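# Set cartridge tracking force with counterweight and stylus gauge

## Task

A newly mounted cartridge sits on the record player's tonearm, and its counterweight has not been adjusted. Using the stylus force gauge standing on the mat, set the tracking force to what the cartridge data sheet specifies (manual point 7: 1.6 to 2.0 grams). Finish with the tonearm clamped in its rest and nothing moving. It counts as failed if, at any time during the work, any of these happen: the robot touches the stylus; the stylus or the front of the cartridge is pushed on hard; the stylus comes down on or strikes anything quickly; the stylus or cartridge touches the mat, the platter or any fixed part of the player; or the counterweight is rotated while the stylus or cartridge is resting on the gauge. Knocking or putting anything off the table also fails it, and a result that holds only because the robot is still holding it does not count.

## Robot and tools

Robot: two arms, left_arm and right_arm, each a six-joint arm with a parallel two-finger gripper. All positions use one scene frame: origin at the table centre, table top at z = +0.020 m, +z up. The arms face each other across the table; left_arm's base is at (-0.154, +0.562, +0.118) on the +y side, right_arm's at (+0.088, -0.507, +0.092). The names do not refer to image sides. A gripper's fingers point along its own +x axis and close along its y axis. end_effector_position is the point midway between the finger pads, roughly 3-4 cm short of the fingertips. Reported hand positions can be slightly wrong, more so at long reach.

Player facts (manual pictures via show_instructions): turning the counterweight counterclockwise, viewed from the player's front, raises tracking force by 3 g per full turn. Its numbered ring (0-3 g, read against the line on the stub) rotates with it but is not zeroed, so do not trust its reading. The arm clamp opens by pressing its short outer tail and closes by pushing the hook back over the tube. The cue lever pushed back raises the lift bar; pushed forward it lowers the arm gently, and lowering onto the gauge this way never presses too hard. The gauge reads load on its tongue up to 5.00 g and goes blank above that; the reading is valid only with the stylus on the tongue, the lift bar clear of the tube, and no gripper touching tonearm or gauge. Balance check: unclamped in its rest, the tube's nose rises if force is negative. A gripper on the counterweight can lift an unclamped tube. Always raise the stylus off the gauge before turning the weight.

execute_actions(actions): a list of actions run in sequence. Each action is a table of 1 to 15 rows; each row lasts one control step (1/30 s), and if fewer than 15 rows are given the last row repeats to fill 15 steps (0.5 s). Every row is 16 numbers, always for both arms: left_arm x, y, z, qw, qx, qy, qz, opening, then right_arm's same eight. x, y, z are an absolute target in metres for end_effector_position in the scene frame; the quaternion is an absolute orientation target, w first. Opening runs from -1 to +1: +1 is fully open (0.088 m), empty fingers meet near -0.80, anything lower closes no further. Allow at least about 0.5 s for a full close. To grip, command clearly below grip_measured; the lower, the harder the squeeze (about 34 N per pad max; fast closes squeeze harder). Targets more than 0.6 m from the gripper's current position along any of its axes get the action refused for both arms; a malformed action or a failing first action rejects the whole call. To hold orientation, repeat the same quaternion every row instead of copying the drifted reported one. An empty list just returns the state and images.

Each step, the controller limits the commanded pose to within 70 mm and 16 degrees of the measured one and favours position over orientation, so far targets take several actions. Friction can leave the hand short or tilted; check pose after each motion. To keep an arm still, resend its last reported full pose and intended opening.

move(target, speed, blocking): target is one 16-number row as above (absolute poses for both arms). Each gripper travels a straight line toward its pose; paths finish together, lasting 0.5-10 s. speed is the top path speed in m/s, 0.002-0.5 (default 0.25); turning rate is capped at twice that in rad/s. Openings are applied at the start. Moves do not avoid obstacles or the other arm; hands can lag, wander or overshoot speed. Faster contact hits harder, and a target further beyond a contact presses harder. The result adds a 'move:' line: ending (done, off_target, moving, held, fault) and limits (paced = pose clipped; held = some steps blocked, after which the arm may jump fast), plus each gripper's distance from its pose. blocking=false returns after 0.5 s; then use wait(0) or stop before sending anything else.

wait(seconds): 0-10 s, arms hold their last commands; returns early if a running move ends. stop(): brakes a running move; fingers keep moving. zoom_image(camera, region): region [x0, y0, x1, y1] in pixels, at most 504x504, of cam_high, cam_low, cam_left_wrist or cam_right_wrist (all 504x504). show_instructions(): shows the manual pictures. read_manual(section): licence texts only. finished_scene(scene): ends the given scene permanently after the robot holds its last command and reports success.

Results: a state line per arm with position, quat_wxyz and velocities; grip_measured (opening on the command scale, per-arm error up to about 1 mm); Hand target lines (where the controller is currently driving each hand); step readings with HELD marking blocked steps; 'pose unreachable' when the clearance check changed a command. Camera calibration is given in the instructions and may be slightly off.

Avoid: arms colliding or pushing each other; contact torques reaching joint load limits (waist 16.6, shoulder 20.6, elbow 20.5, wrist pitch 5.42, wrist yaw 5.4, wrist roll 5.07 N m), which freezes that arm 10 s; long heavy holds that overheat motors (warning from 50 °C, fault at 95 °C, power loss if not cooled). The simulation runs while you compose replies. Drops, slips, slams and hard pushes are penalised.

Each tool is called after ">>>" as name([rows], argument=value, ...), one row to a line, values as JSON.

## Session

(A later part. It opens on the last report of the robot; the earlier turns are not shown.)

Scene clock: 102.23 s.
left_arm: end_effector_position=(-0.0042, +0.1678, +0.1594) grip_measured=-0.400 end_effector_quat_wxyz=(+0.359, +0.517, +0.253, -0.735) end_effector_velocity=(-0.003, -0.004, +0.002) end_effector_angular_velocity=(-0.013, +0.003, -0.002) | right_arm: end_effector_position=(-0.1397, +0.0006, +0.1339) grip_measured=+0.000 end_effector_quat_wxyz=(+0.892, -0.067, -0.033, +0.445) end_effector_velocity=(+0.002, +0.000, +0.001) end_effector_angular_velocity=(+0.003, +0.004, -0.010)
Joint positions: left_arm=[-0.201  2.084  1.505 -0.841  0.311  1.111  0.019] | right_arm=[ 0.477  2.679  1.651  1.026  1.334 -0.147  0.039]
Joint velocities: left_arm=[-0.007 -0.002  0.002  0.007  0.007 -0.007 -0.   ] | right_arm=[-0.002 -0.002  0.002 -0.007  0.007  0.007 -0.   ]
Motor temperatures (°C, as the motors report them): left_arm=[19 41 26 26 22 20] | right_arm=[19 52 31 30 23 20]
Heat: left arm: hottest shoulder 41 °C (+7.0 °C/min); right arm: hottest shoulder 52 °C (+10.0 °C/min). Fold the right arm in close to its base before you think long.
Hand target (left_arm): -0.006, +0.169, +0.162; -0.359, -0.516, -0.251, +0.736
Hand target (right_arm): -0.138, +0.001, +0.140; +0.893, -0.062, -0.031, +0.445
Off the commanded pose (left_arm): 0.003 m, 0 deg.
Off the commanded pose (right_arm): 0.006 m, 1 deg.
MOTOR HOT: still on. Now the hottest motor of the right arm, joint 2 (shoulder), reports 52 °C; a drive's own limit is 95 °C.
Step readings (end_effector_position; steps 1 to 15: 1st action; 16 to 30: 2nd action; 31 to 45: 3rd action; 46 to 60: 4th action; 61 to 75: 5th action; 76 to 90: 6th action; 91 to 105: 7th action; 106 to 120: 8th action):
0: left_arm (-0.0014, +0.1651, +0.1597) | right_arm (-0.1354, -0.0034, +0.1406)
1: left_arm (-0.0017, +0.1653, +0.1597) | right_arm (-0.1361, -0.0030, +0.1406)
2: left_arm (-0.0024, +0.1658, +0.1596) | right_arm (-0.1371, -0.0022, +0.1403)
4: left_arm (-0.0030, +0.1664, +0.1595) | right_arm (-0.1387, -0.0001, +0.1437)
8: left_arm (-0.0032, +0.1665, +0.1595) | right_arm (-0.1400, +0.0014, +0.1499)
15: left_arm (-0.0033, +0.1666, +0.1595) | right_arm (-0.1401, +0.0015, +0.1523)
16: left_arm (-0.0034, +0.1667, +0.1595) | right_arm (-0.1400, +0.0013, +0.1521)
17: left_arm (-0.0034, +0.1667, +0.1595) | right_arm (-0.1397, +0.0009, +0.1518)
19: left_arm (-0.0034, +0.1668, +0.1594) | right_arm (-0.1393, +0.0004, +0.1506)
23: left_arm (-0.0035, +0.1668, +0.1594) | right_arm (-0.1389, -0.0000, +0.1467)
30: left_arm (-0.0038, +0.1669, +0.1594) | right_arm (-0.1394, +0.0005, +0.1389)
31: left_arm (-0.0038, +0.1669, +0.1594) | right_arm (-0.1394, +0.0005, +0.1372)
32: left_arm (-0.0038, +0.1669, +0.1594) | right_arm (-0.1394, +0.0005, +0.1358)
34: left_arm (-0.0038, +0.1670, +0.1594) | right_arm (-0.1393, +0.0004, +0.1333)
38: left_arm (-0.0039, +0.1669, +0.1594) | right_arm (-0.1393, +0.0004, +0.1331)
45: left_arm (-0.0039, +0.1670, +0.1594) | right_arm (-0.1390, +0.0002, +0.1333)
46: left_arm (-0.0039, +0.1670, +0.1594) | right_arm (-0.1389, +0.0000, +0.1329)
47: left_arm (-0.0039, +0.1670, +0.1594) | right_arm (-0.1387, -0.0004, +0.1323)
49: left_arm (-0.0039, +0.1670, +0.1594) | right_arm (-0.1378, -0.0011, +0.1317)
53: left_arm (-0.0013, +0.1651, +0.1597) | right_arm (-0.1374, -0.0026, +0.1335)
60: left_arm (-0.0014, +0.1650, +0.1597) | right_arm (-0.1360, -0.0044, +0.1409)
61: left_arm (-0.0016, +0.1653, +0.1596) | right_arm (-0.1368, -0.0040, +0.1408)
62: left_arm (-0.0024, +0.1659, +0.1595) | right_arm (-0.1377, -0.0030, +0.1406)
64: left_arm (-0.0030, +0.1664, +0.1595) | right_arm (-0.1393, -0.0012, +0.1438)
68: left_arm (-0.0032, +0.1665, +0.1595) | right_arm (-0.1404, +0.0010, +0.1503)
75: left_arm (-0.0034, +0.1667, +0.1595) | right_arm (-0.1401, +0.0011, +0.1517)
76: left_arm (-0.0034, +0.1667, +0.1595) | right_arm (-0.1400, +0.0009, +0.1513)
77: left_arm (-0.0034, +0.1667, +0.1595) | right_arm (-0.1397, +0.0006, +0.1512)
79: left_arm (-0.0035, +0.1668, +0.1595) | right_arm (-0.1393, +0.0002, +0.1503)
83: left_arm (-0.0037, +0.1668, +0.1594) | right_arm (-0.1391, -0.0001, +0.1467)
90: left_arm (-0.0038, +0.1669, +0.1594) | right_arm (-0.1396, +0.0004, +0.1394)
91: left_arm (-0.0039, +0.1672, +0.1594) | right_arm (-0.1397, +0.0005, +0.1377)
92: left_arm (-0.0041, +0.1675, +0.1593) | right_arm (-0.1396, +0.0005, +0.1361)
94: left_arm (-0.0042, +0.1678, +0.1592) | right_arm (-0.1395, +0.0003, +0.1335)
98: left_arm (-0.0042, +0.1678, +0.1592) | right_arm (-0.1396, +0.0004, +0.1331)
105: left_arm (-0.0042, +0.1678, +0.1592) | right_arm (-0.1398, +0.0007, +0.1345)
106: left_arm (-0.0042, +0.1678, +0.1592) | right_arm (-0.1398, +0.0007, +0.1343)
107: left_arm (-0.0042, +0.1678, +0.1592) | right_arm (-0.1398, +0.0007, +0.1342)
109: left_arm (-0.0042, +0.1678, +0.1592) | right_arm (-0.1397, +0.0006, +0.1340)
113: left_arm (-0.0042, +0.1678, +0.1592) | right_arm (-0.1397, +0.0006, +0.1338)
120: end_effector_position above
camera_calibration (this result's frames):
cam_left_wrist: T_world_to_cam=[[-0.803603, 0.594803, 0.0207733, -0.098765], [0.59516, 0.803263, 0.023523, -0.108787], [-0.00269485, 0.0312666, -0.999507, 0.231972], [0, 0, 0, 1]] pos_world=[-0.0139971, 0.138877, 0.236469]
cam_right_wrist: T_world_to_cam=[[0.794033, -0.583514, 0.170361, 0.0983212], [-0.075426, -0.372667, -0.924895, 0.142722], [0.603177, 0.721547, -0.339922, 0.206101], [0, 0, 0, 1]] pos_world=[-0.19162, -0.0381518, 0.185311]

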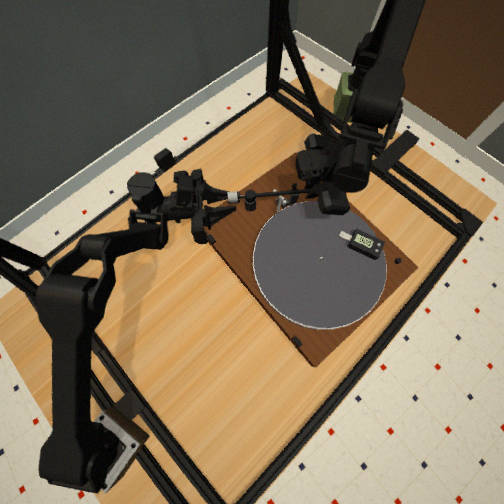

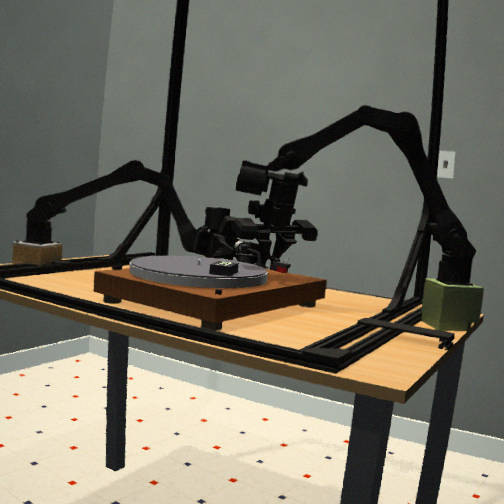

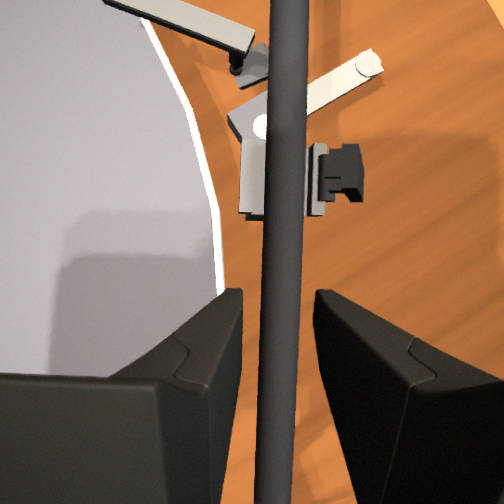

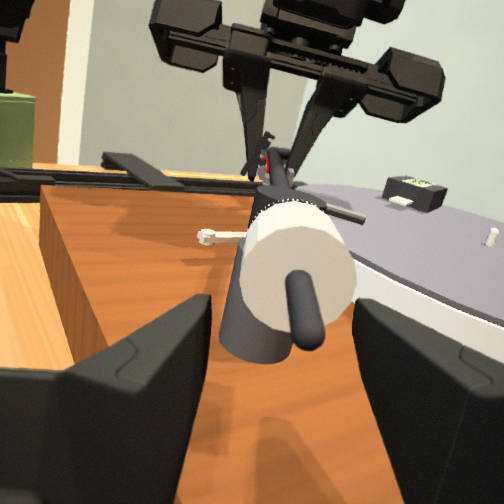

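Too jerky; use move, higher.

>>> move(target=[-0.006,0.169,0.162,0.359,0.516,0.251,-0.736,-0.66,-0.137,0.001,0.152,0.893,-0.062,-0.031,0.445,0], speed=0.03)

>>> move(target=[-0.006,0.169,0.162,0.359,0.516,0.251,-0.736,-0.66,-0.137,0.001,0.146,0.893,-0.062,-0.031,0.445,-0.4])

>>> move(target=[-0.006,0.169,0.162,0.359,0.516,0.251,-0.736,-0.66,-0.137,0.001,0.146,0.783,-0.434,-0.216,0.39,-0.4])

>>> move(target=[-0.006,0.169,0.162,0.359,0.516,0.251,-0.736,-0.66,-0.137,0.001,0.146,0.783,-0.434,-0.216,0.39,-0.05])

>>> move(target=[-0.006,0.169,0.162,0.359,0.516,0.251,-0.736,-0.66,-0.137,0.001,0.146,0.895,0,0,0.446,-0.05])

>>> move(target=[-0.006,0.169,0.162,0.359,0.516,0.251,-0.736,-0.66,-0.137,0.001,0.146,0.895,0,0,0.446,-0.4])

>>> move(target=[-0.006,0.169,0.162,0.359,0.516,0.251,-0.736,-0.66,-0.137,0.001,0.146,0.783,-0.434,-0.216,0.39,-0.4])

>>> move(target=[-0.006,0.169,0.162,0.359,0.516,0.251,-0.736,-0.66,-0.137,0.001,0.146,0.783,-0.434,-0.216,0.39,-0.05])

>>> move(target=[-0.006,0.169,0.162,0.359,0.516,0.251,-0.736,-0.66,-0.137,0.001,0.146,0.895,0,0,0.446,-0.05])

>>> move(target=[-0.006,0.169,0.162,0.359,0.516,0.251,-0.736,-0.4,-0.137,0.001,0.146,0.895,0,0,0.446,-0.05])

>>> wait(seconds=1.5)

Scene clock: 119.27 s.
left_arm: end_effector_position=(-0.0043, +0.1679, +0.1593) grip_measured=-0.599 end_effector_quat_wxyz=(+0.359, +0.517, +0.253, -0.735) end_effector_velocity=(-0.001, +0.002, -0.000) end_effector_angular_velocity=(+0.011, -0.001, +0.006) | right_arm: end_effector_position=(-0.1389, +0.0008, +0.1466) grip_measured=+0.000 end_effector_quat_wxyz=(+0.893, -0.066, -0.033, +0.444) end_effector_velocity=(-0.001, -0.001, -0.003) end_effector_angular_velocity=(-0.009, -0.005, +0.010)
Joint positions: left_arm=[-0.201  2.084  1.504 -0.841  0.311  1.111  0.01 ] | right_arm=[ 0.475  2.644  1.639  1.005  1.334 -0.147  0.039]
Joint velocities: left_arm=[-0.002 -0.002 -0.002 -0.007 -0.007 -0.007 -0.   ] | right_arm=[ 0.002 -0.002 -0.012 -0.007 -0.007  0.007  0.   ]
Motor temperatures (°C, as the motors report them): left_arm=[19 43 26 26 22 20] | right_arm=[19 58 31 30 23 20]
Heat: left arm: hottest shoulder 43 °C (+8.0 °C/min); right arm: hottest shoulder 58 °C (+12.0 °C/min). Fold the right arm in close to its base before you think long.
Hand target (left_arm): -0.006, +0.169, +0.162; -0.359, -0.516, -0.251, +0.736
Hand target (right_arm): -0.137, +0.001, +0.152; +0.893, -0.062, -0.031, +0.445
Off the commanded pose (left_arm): 0.003 m, 0 deg.
Off the commanded pose (right_arm): 0.006 m, 0 deg.
MOTOR HOT: still on. Now the hottest motor of the right arm, joint 2 (shoulder), reports 58 °C; a drive's own limit is 95 °C.
move: done
camera_calibration (this result's frames):
cam_left_wrist: T_world_to_cam=[[-0.803599, 0.594796, 0.0211148, -0.098916], [0.595164, 0.803255, 0.0236927, -0.10886], [-0.00286829, 0.0316062, -0.999496, 0.231807], [0, 0, 0, 1]] pos_world=[-0.0140345, 0.13895, 0.236358]
cam_right_wrist: T_world_to_cam=[[0.793479, -0.585113, 0.167434, 0.0959991], [-0.0778421, -0.370428, -0.925594, 0.154444], [0.603599, 0.721406, -0.339473, 0.209726], [0, 0, 0, 1]] pos_world=[-0.190741, -0.0379166, 0.198076]

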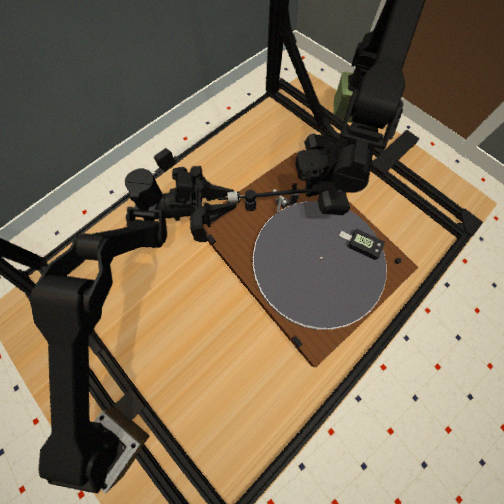

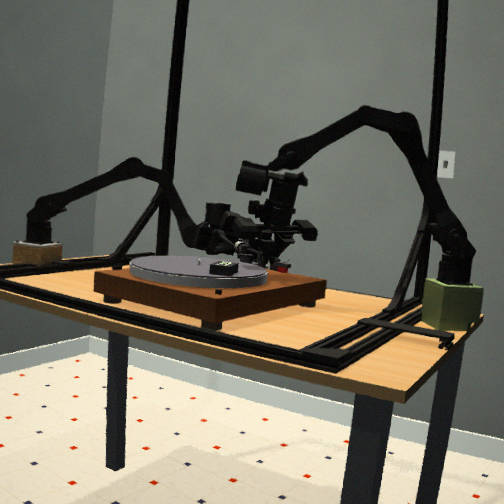

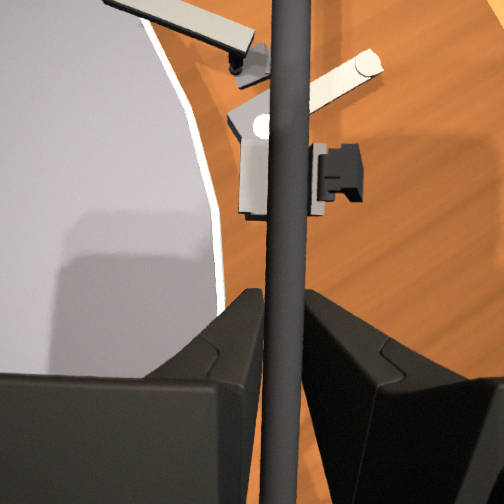

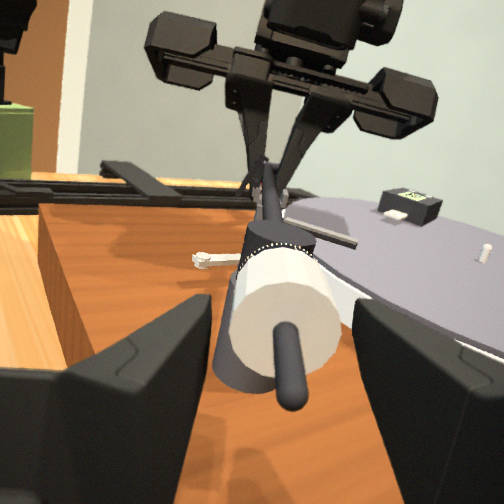

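Scene clock: 119.97 s.
left_arm: end_effector_position=(-0.0043, +0.1679, +0.1592) grip_measured=-0.599 end_effector_quat_wxyz=(+0.358, +0.517, +0.253, -0.735) end_effector_velocity=(-0.001, +0.002, -0.000) end_effector_angular_velocity=(+0.014, +0.003, +0.019) | right_arm: end_effector_position=(-0.1392, +0.0011, +0.1467) grip_measured=-0.245 end_effector_quat_wxyz=(+0.892, -0.065, -0.033, +0.446) end_effector_velocity=(+0.003, +0.002, -0.000) end_effector_angular_velocity=(-0.028, -0.034, -0.000)
Joint positions: left_arm=[-0.201  2.084  1.504 -0.842  0.311  1.111  0.01 ] | right_arm=[ 0.475  2.644  1.639  1.007  1.331 -0.147  0.027]
Joint velocities: left_arm=[-0.002 -0.002 -0.002 -0.007 -0.007 -0.022 -0.   ] | right_arm=[-0.007 -0.002 -0.002 -0.007 -0.007 -0.037 -0.   ]
Motor temperatures (°C, as the motors report them): left_arm=[19 43 26 26 22 20] | right_arm=[19 58 31 30 23 20]
Heat: left arm: hottest shoulder 43 °C (+8.1 °C/min); right arm: hottest shoulder 58 °C (+11.1 °C/min). Fold the right arm in close to its base before you think long.
Hand target (left_arm): -0.006, +0.169, +0.162; -0.359, -0.516, -0.251, +0.736
Hand target (right_arm): -0.137, +0.001, +0.146; +0.893, -0.062, -0.031, +0.445
Off the commanded pose (left_arm): 0.003 m, 0 deg.
Off the commanded pose (right_arm): 0.002 m, 0 deg.
MOTOR HOT: still on. Now the hottest motor of the right arm, joint 2 (shoulder), reports 58 °C; a drive's own limit is 95 °C.
move: done
camera_calibration (this result's frames):
cam_left_wrist: T_world_to_cam=[[-0.803596, 0.594789, 0.0214563, -0.0990401], [0.595168, 0.803247, 0.0238623, -0.108921], [-0.00304173, 0.0319457, -0.999485, 0.231733], [0, 0, 0, 1]] pos_world=[-0.0140573, 0.138995, 0.236338]
cam_right_wrist: T_world_to_cam=[[0.795462, -0.582934, 0.165613, 0.0969075], [-0.0778307, -0.369298, -0.926046, 0.154688], [0.600984, 0.723745, -0.339133, 0.209387], [0, 0, 0, 1]] pos_world=[-0.190885, -0.037926, 0.198209]

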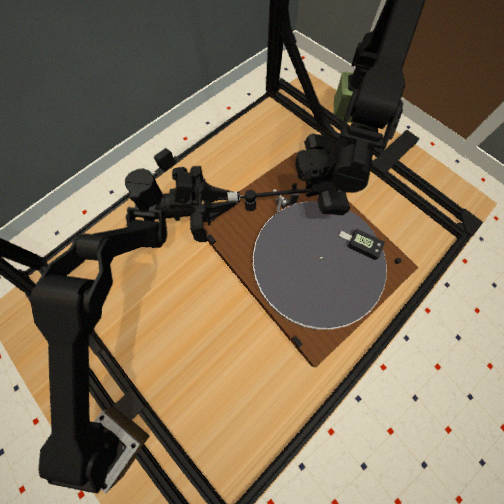

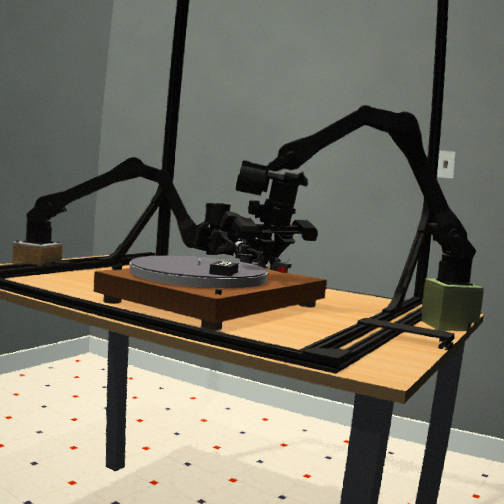

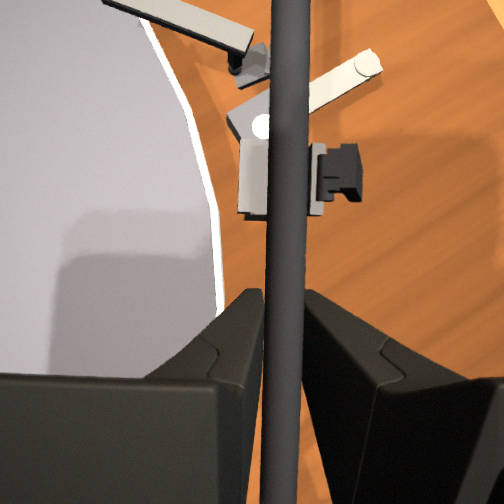

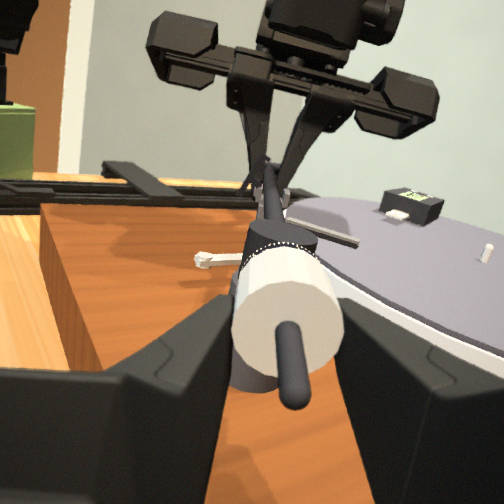

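Scene clock: 122.17 s.
left_arm: end_effector_position=(-0.0028, +0.1667, +0.1595) grip_measured=-0.599 end_effector_quat_wxyz=(+0.361, +0.518, +0.248, -0.735) end_effector_velocity=(-0.002, +0.005, -0.001) end_effector_angular_velocity=(+0.021, +0.002, -0.008) | right_arm: end_effector_position=(-0.1389, -0.0008, +0.1477) grip_measured=-0.245 end_effector_quat_wxyz=(+0.803, -0.402, -0.195, +0.394) end_effector_velocity=(+0.002, -0.000, +0.003) end_effector_angular_velocity=(-0.023, -0.038, -0.010)
Joint positions: left_arm=[-0.199  2.084  1.504 -0.833  0.309  1.115  0.01 ] | right_arm=[ 0.478  2.64   1.643  0.982  1.351 -0.912  0.027]
Joint velocities: left_arm=[-0.002 -0.002 -0.002 -0.022 -0.007  0.007  0.   ] | right_arm=[-0.002 -0.002 -0.002  0.022  0.007 -0.066 -0.   ]
Motor temperatures (°C, as the motors report them): left_arm=[19 43 26 25 22 20] | right_arm=[19 59 31 30 23 20]
Heat: left arm: hottest shoulder 43 °C (+8.0 °C/min); right arm: hottest shoulder 59 °C (+12.0 °C/min). Fold the right arm in close to its base before you think long.
Hand target (left_arm): -0.006, +0.169, +0.162; -0.359, -0.516, -0.251, +0.736
Hand target (right_arm): -0.137, +0.001, +0.146; +0.783, -0.435, -0.212, +0.391
Off the commanded pose (left_arm): 0.005 m, 0 deg.
Off the commanded pose (right_arm): 0.003 m, 5 deg.
MOTOR HOT: still on. Now the hottest motor of the right arm, joint 2 (shoulder), reports 59 °C; a drive's own limit is 95 °C.
move: off_target (right_arm)
camera_calibration (this result's frames):
cam_left_wrist: T_world_to_cam=[[-0.802358, 0.596729, 0.0116739, -0.0958182], [0.596835, 0.80209, 0.0209692, -0.108181], [0.00314941, 0.0237922, -0.999712, 0.23347], [0, 0, 0, 1]] pos_world=[-0.0130496, 0.138393, 0.23679]
cam_right_wrist: T_world_to_cam=[[0.469431, -0.346984, 0.811934, -0.0450922], [0.392787, -0.741492, -0.543975, 0.163575], [0.790793, 0.574276, -0.211788, 0.21832], [0, 0, 0, 1]] pos_world=[-0.215729, -0.0197324, 0.17183]

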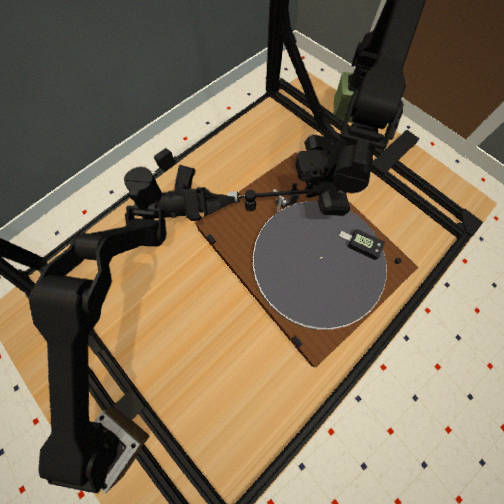

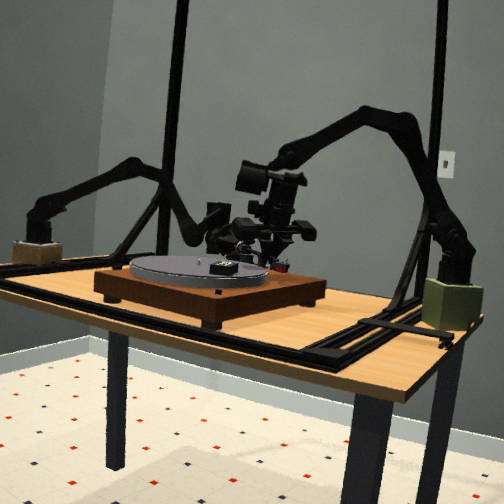

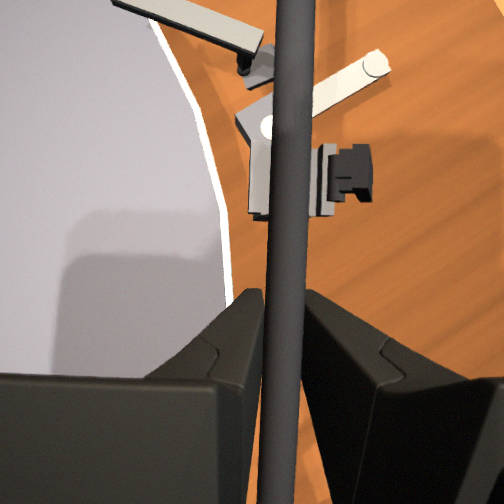

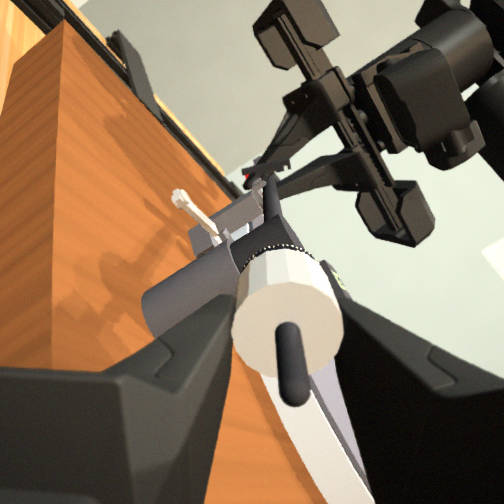

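Scene clock: 122.87 s.
left_arm: end_effector_position=(-0.0034, +0.1672, +0.1594) grip_measured=-0.599 end_effector_quat_wxyz=(+0.360, +0.518, +0.251, -0.734) end_effector_velocity=(+0.001, +0.003, -0.000) end_effector_angular_velocity=(+0.011, -0.001, +0.010) | right_arm: end_effector_position=(-0.1416, +0.0011, +0.1500) grip_measured=-0.050 end_effector_quat_wxyz=(+0.786, -0.426, -0.214, +0.394) end_effector_velocity=(+0.001, +0.001, +0.003) end_effector_angular_velocity=(-0.005, -0.015, +0.005)
Joint positions: left_arm=[-0.2    2.084  1.504 -0.836  0.309  1.112  0.01 ] | right_arm=[ 0.479  2.64   1.644  1.002  1.331 -0.999  0.037]
Joint velocities: left_arm=[ 0.002 -0.002 -0.002 -0.007 -0.007 -0.007 -0.   ] | right_arm=[-0.002 -0.002 -0.002  0.022 -0.007 -0.037  0.   ]
Motor temperatures (°C, as the motors report them): left_arm=[19 43 26 25 22 20] | right_arm=[19 59 31 30 23 20]
Heat: left arm: hottest shoulder 43 °C (+8.1 °C/min); right arm: hottest shoulder 59 °C (+12.1 °C/min). Fold the right arm in close to its base before you think long.
Hand target (left_arm): -0.006, +0.169, +0.162; -0.359, -0.516, -0.251, +0.736
Hand target (right_arm): -0.137, +0.001, +0.146; +0.783, -0.434, -0.216, +0.390
Off the commanded pose (left_arm): 0.004 m, 0 deg.
Off the commanded pose (right_arm): 0.006 m, 1 deg.
MOTOR HOT: still on. Now the hottest motor of the right arm, joint 2 (shoulder), reports 59 °C; a drive's own limit is 95 °C.
move: done
camera_calibration (this result's frames):
cam_left_wrist: T_world_to_cam=[[-0.803581, 0.594986, 0.0157849, -0.0969999], [0.595195, 0.803267, 0.0224953, -0.108668], [0.000704922, 0.0274718, -0.999622, 0.23271], [0, 0, 0, 1]] pos_world=[-0.0134326, 0.13861, 0.236597]
cam_right_wrist: T_world_to_cam=[[0.429407, -0.307392, 0.849188, -0.0563699], [0.43672, -0.752364, -0.493178, 0.165852], [0.790497, 0.582631, -0.188826, 0.216351], [0, 0, 0, 1]] pos_world=[-0.21925, -0.0185996, 0.170516]

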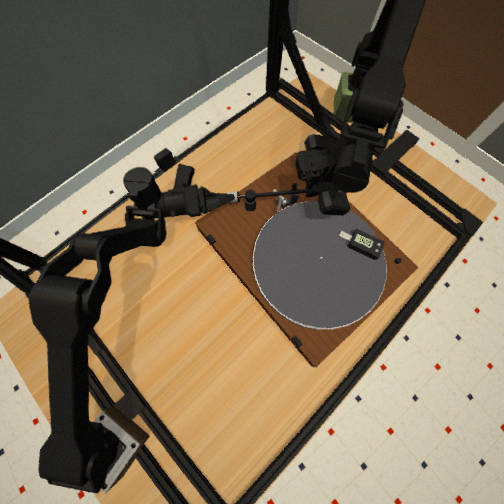

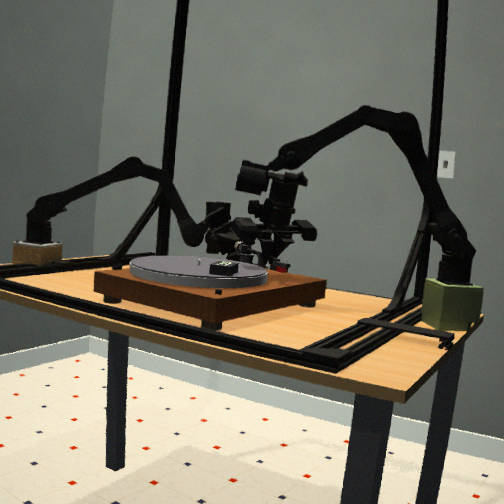

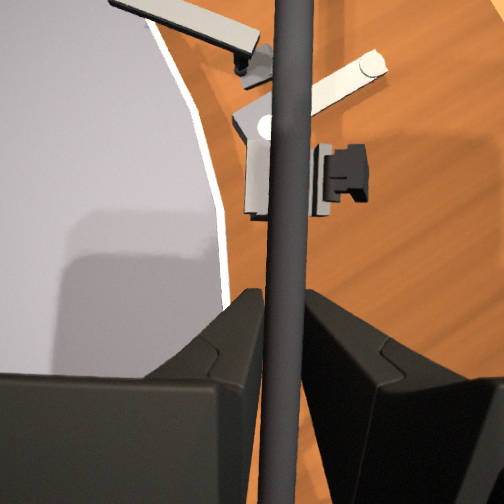

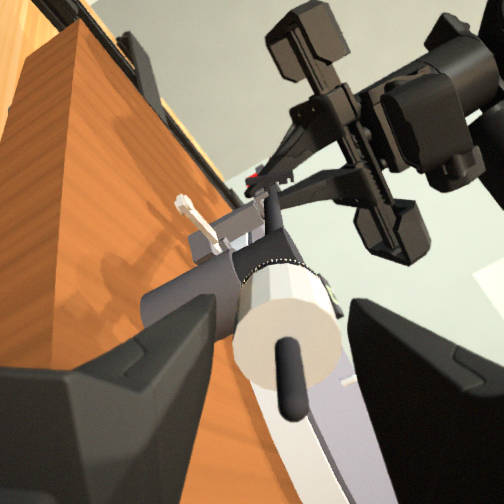

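Scene clock: 125.37 s.
left_arm: end_effector_position=(-0.0038, +0.1675, +0.1594) grip_measured=-0.599 end_effector_quat_wxyz=(+0.359, +0.518, +0.252, -0.735) end_effector_velocity=(+0.001, +0.003, -0.000) end_effector_angular_velocity=(+0.011, -0.001, +0.010) | right_arm: end_effector_position=(-0.1396, +0.0015, +0.1508) grip_measured=-0.050 end_effector_quat_wxyz=(+0.895, +0.005, -0.000, +0.447) end_effector_velocity=(-0.000, +0.002, +0.002) end_effector_angular_velocity=(+0.004, +0.010, +0.005)
Joint positions: left_arm=[-0.201  2.084  1.504 -0.839  0.31   1.112  0.01 ] | right_arm=[ 0.475  2.64   1.641  1.017  1.331 -0.01   0.037]
Joint velocities: left_arm=[ 0.002 -0.002 -0.002 -0.007 -0.007 -0.007 -0.   ] | right_arm=[-0.002 -0.007  0.002 -0.022 -0.007  0.022 -0.   ]
Motor temperatures (°C, as the motors report them): left_arm=[19 43 26 25 22 20] | right_arm=[19 59 31 30 23 20]
Heat: left arm: hottest shoulder 43 °C (+8.0 °C/min); right arm: hottest shoulder 59 °C (+12.0 °C/min). Fold the right arm in close to its base before you think long.
Hand target (left_arm): -0.006, +0.169, +0.162; -0.359, -0.516, -0.251, +0.736
Hand target (right_arm): -0.137, +0.001, +0.146; +0.895, +0.000, -0.000, +0.446
Off the commanded pose (left_arm): 0.004 m, 0 deg.
Off the commanded pose (right_arm): 0.006 m, 1 deg.
MOTOR HOT: still on. Now the hottest motor of the right arm, joint 2 (shoulder), reports 59 °C; a drive's own limit is 95 °C.
move: done
camera_calibration (this result's frames):
cam_left_wrist: T_world_to_cam=[[-0.803296, 0.595307, 0.0180026, -0.0979463], [0.595579, 0.802962, 0.0231735, -0.108751], [-0.000660026, 0.0293371, -0.999569, 0.232318], [0, 0, 0, 1]] pos_world=[-0.0137566, 0.138816, 0.236501]
cam_right_wrist: T_world_to_cam=[[0.806418, -0.591199, 0.0131948, 0.121332], [-0.190033, -0.280212, -0.94094, 0.145067], [0.55998, 0.756284, -0.338315, 0.204771], [0, 0, 0, 1]] pos_world=[-0.184944, -0.0424841, 0.204175]

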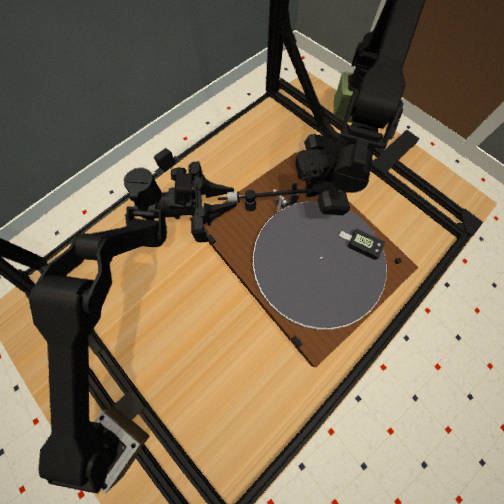

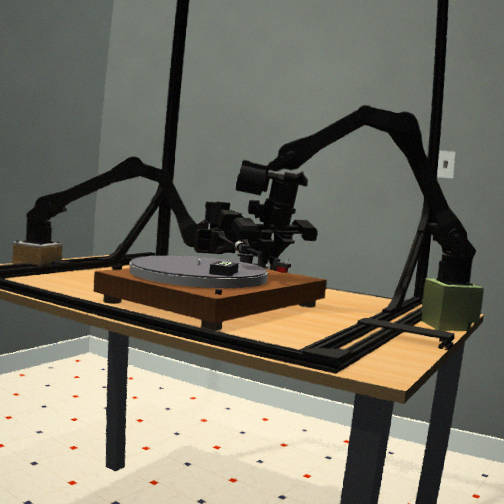

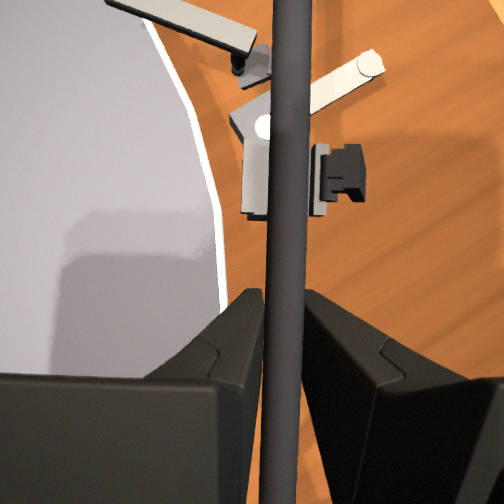

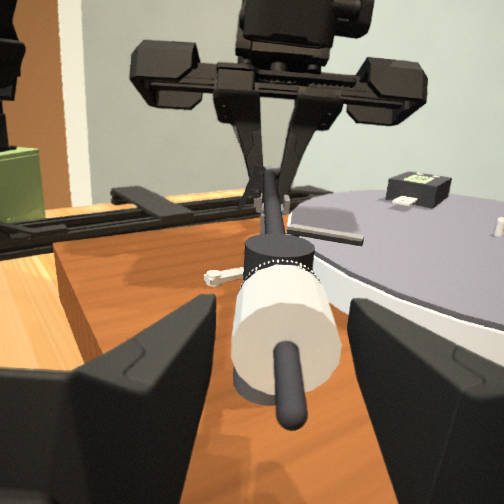

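Scene clock: 126.07 s.
left_arm: end_effector_position=(-0.0040, +0.1677, +0.1592) grip_measured=-0.599 end_effector_quat_wxyz=(+0.359, +0.518, +0.252, -0.735) end_effector_velocity=(-0.001, +0.002, +0.002) end_effector_angular_velocity=(-0.003, +0.006, -0.006) | right_arm: end_effector_position=(-0.1396, +0.0016, +0.1504) grip_measured=-0.252 end_effector_quat_wxyz=(+0.894, +0.005, +0.000, +0.447) end_effector_velocity=(+0.001, +0.001, -0.000) end_effector_angular_velocity=(-0.010, -0.011, +0.005)
Joint positions: left_arm=[-0.201  2.084  1.503 -0.839  0.31   1.112  0.01 ] | right_arm=[ 0.475  2.64   1.641  1.015  1.33  -0.007  0.027]
Joint velocities: left_arm=[ 0.002 -0.007 -0.002 -0.007  0.007  0.007 -0.   ] | right_arm=[-0.002 -0.002 -0.002 -0.007 -0.007 -0.007 -0.   ]
Motor temperatures (°C, as the motors report them): left_arm=[19 43 26 25 22 20] | right_arm=[19 59 31 30 23 20]
Heat: left arm: hottest shoulder 43 °C (+8.0 °C/min); right arm: hottest shoulder 59 °C (+12.1 °C/min). Fold the right arm in close to its base before you think long.
Hand target (left_arm): -0.006, +0.169, +0.162; -0.359, -0.516, -0.251, +0.736
Hand target (right_arm): -0.137, +0.001, +0.146; +0.895, +0.000, -0.000, +0.446
Off the commanded pose (left_arm): 0.004 m, 0 deg.
Off the commanded pose (right_arm): 0.005 m, 1 deg.
MOTOR HOT: still on. Now the hottest motor of the right arm, joint 2 (shoulder), reports 59 °C; a drive's own limit is 95 °C.
move: done
camera_calibration (this result's frames):
cam_left_wrist: T_world_to_cam=[[-0.803063, 0.595601, 0.018686, -0.0983594], [0.595894, 0.802719, 0.0235121, -0.10871], [-0.000995744, 0.0300165, -0.999549, 0.232081], [0, 0, 0, 1]] pos_world=[-0.0139782, 0.13888, 0.23637]
cam_right_wrist: T_world_to_cam=[[0.806656, -0.590876, 0.0131124, 0.121427], [-0.190334, -0.280718, -0.940729, 0.144585], [0.559535, 0.756348, -0.338906, 0.204653], [0, 0, 0, 1]] pos_world=[-0.184941, -0.042453, 0.203782]

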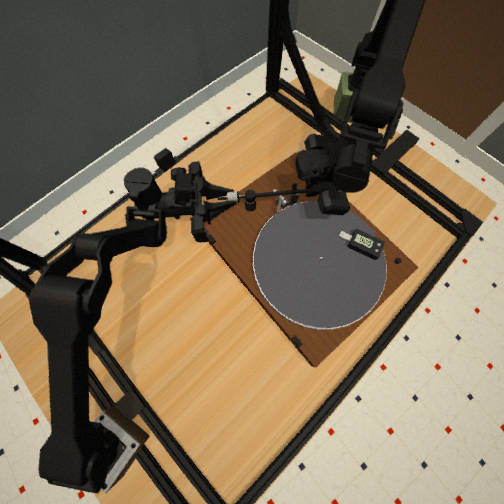

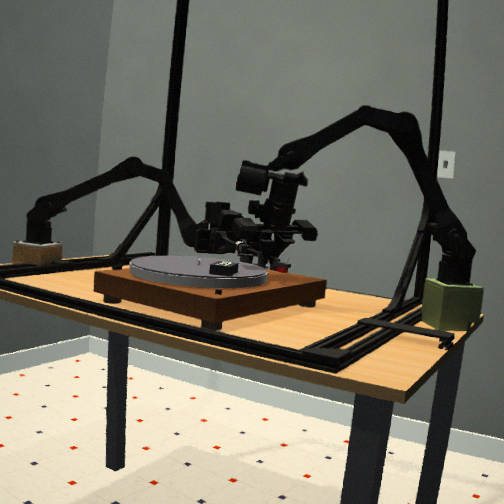

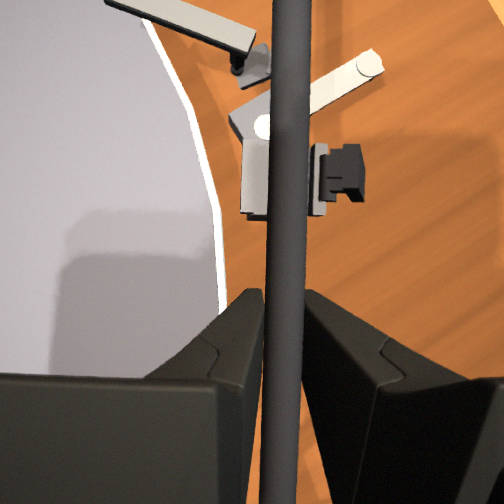

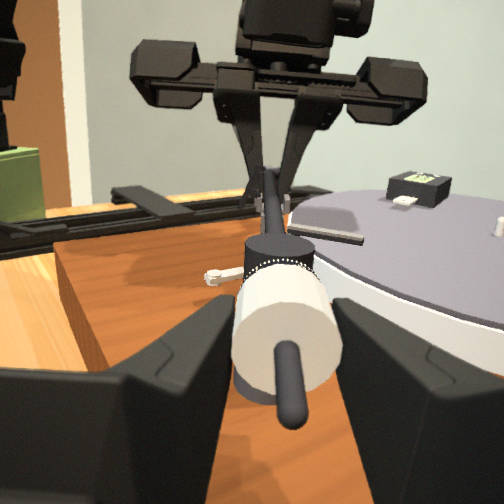

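Scene clock: 128.50 s.
left_arm: end_effector_position=(-0.0045, +0.1679, +0.1592) grip_measured=-0.599 end_effector_quat_wxyz=(+0.358, +0.518, +0.252, -0.735) end_effector_velocity=(-0.002, +0.005, -0.003) end_effector_angular_velocity=(+0.026, +0.004, -0.008) | right_arm: end_effector_position=(-0.1408, +0.0009, +0.1502) grip_measured=-0.254 end_effector_quat_wxyz=(+0.789, -0.421, -0.211, +0.394) end_effector_velocity=(+0.001, +0.001, +0.003) end_effector_angular_velocity=(-0.005, -0.015, +0.005)
Joint positions: left_arm=[-0.201  2.084  1.503 -0.841  0.311  1.112  0.01 ] | right_arm=[ 0.478  2.637  1.641  0.996  1.333 -0.982  0.027]
Joint velocities: left_arm=[-0.002  0.002 -0.002 -0.022 -0.007  0.007 -0.   ] | right_arm=[-0.002 -0.002 -0.002  0.022 -0.007 -0.037 -0.   ]
Motor temperatures (°C, as the motors report them): left_arm=[19 43 26 25 22 20] | right_arm=[19 59 31 30 23 20]
Heat: left arm: hottest shoulder 43 °C (+7.2 °C/min); right arm: hottest shoulder 59 °C (+13.3 °C/min). Fold the right arm in close to its base before you think long.
Hand target (left_arm): -0.006, +0.169, +0.162; -0.359, -0.516, -0.251, +0.736
Hand target (right_arm): -0.137, +0.001, +0.146; +0.783, -0.434, -0.215, +0.390
Off the commanded pose (left_arm): 0.003 m, 0 deg.
Off the commanded pose (right_arm): 0.006 m, 2 deg.
MOTOR HOT: still on. Now the hottest motor of the right arm, joint 2 (shoulder), reports 59 °C; a drive's own limit is 95 °C.
move: done
camera_calibration (this result's frames):
cam_left_wrist: T_world_to_cam=[[-0.802737, 0.595973, 0.0207295, -0.0992416], [0.596328, 0.802392, 0.0236826, -0.108625], [-0.00251897, 0.0313725, -0.999505, 0.231806], [0, 0, 0, 1]] pos_world=[-0.0143048, 0.139033, 0.236321]
cam_right_wrist: T_world_to_cam=[[0.437405, -0.313644, 0.842795, -0.0548983], [0.429889, -0.750251, -0.502314, 0.165893], [0.789856, 0.582023, -0.193331, 0.216496], [0, 0, 0, 1]] pos_world=[-0.218304, -0.018763, 0.171454]

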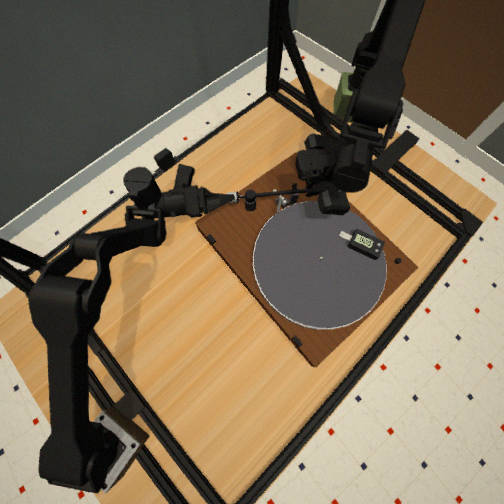

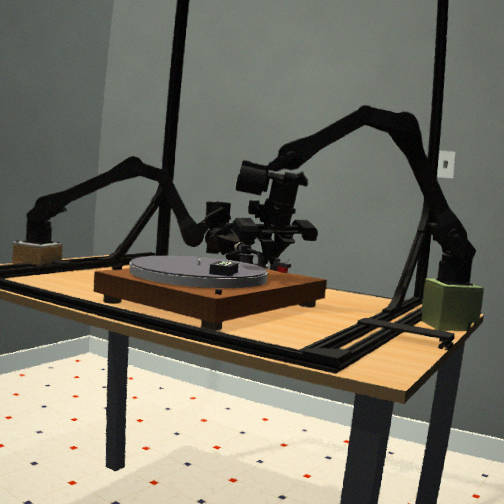

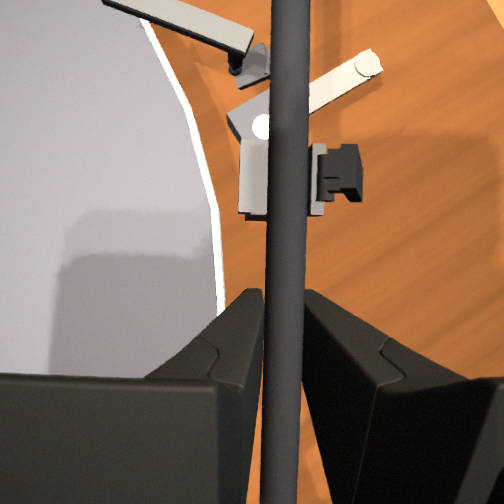

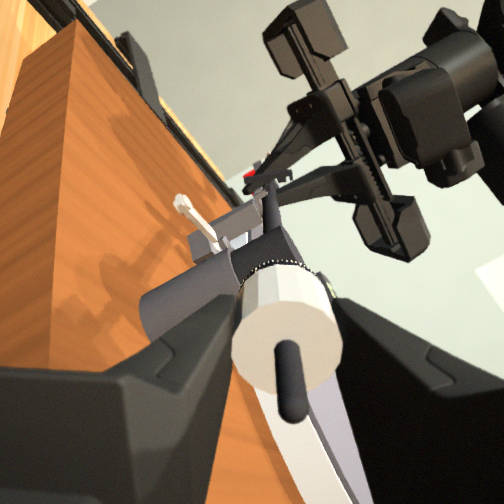

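Scene clock: 129.20 s.
left_arm: end_effector_position=(-0.0043, +0.1679, +0.1592) grip_measured=-0.600 end_effector_quat_wxyz=(+0.358, +0.517, +0.252, -0.735) end_effector_velocity=(-0.003, +0.001, +0.002) end_effector_angular_velocity=(+0.007, -0.003, +0.001) | right_arm: end_effector_position=(-0.1410, +0.0010, +0.1511) grip_measured=-0.050 end_effector_quat_wxyz=(+0.786, -0.425, -0.214, +0.394) end_effector_velocity=(+0.001, +0.000, -0.000) end_effector_angular_velocity=(-0.011, -0.016, +0.005)
Joint positions: left_arm=[-0.201  2.084  1.503 -0.841  0.311  1.112  0.01 ] | right_arm=[ 0.478  2.637  1.641  1.005  1.331 -1.002  0.037]
Joint velocities: left_arm=[-0.007 -0.007 -0.002 -0.007 -0.007 -0.007 -0.   ] | right_arm=[-0.002 -0.002 -0.007  0.007 -0.007 -0.022  0.   ]
Motor temperatures (°C, as the motors report them): left_arm=[19 43 26 25 22 20] | right_arm=[19 59 31 30 23 20]
Heat: left arm: hottest shoulder 43 °C (+7.1 °C/min); right arm: hottest shoulder 59 °C (+13.1 °C/min). Fold the right arm in close to its base before you think long.
Hand target (left_arm): -0.006, +0.169, +0.162; -0.359, -0.516, -0.251, +0.736
Hand target (right_arm): -0.137, +0.001, +0.146; +0.783, -0.434, -0.216, +0.390
Off the commanded pose (left_arm): 0.003 m, 0 deg.
Off the commanded pose (right_arm): 0.007 m, 1 deg.
MOTOR HOT: still on. Now the hottest motor of the right arm, joint 2 (shoulder), reports 59 °C; a drive's own limit is 95 °C.
move: done
camera_calibration (this result's frames):
cam_left_wrist: T_world_to_cam=[[-0.802968, 0.595673, 0.0203878, -0.0989802], [0.596018, 0.802627, 0.0235134, -0.108739], [-0.00235749, 0.031032, -0.999516, 0.231878], [0, 0, 0, 1]] pos_world=[-0.0141207, 0.139041, 0.236341]
cam_right_wrist: T_world_to_cam=[[0.42901, -0.308315, 0.849054, -0.0576477], [0.436589, -0.752093, -0.493706, 0.166219], [0.790785, 0.582492, -0.188049, 0.216085], [0, 0, 0, 1]] pos_world=[-0.218715, -0.0186296, 0.171644]

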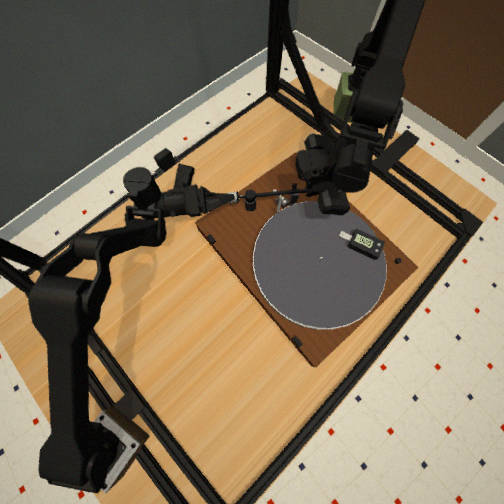

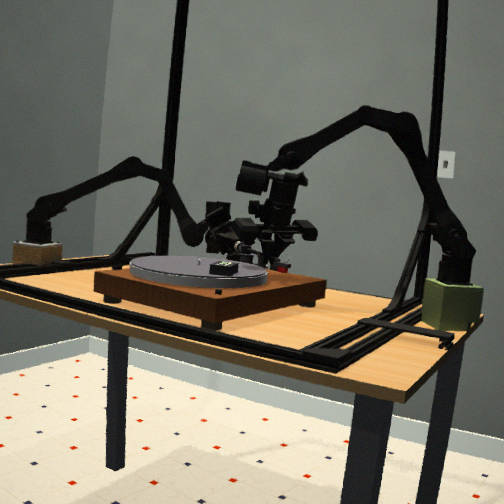

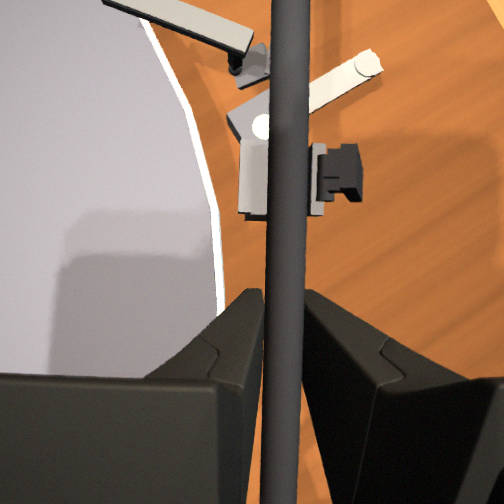

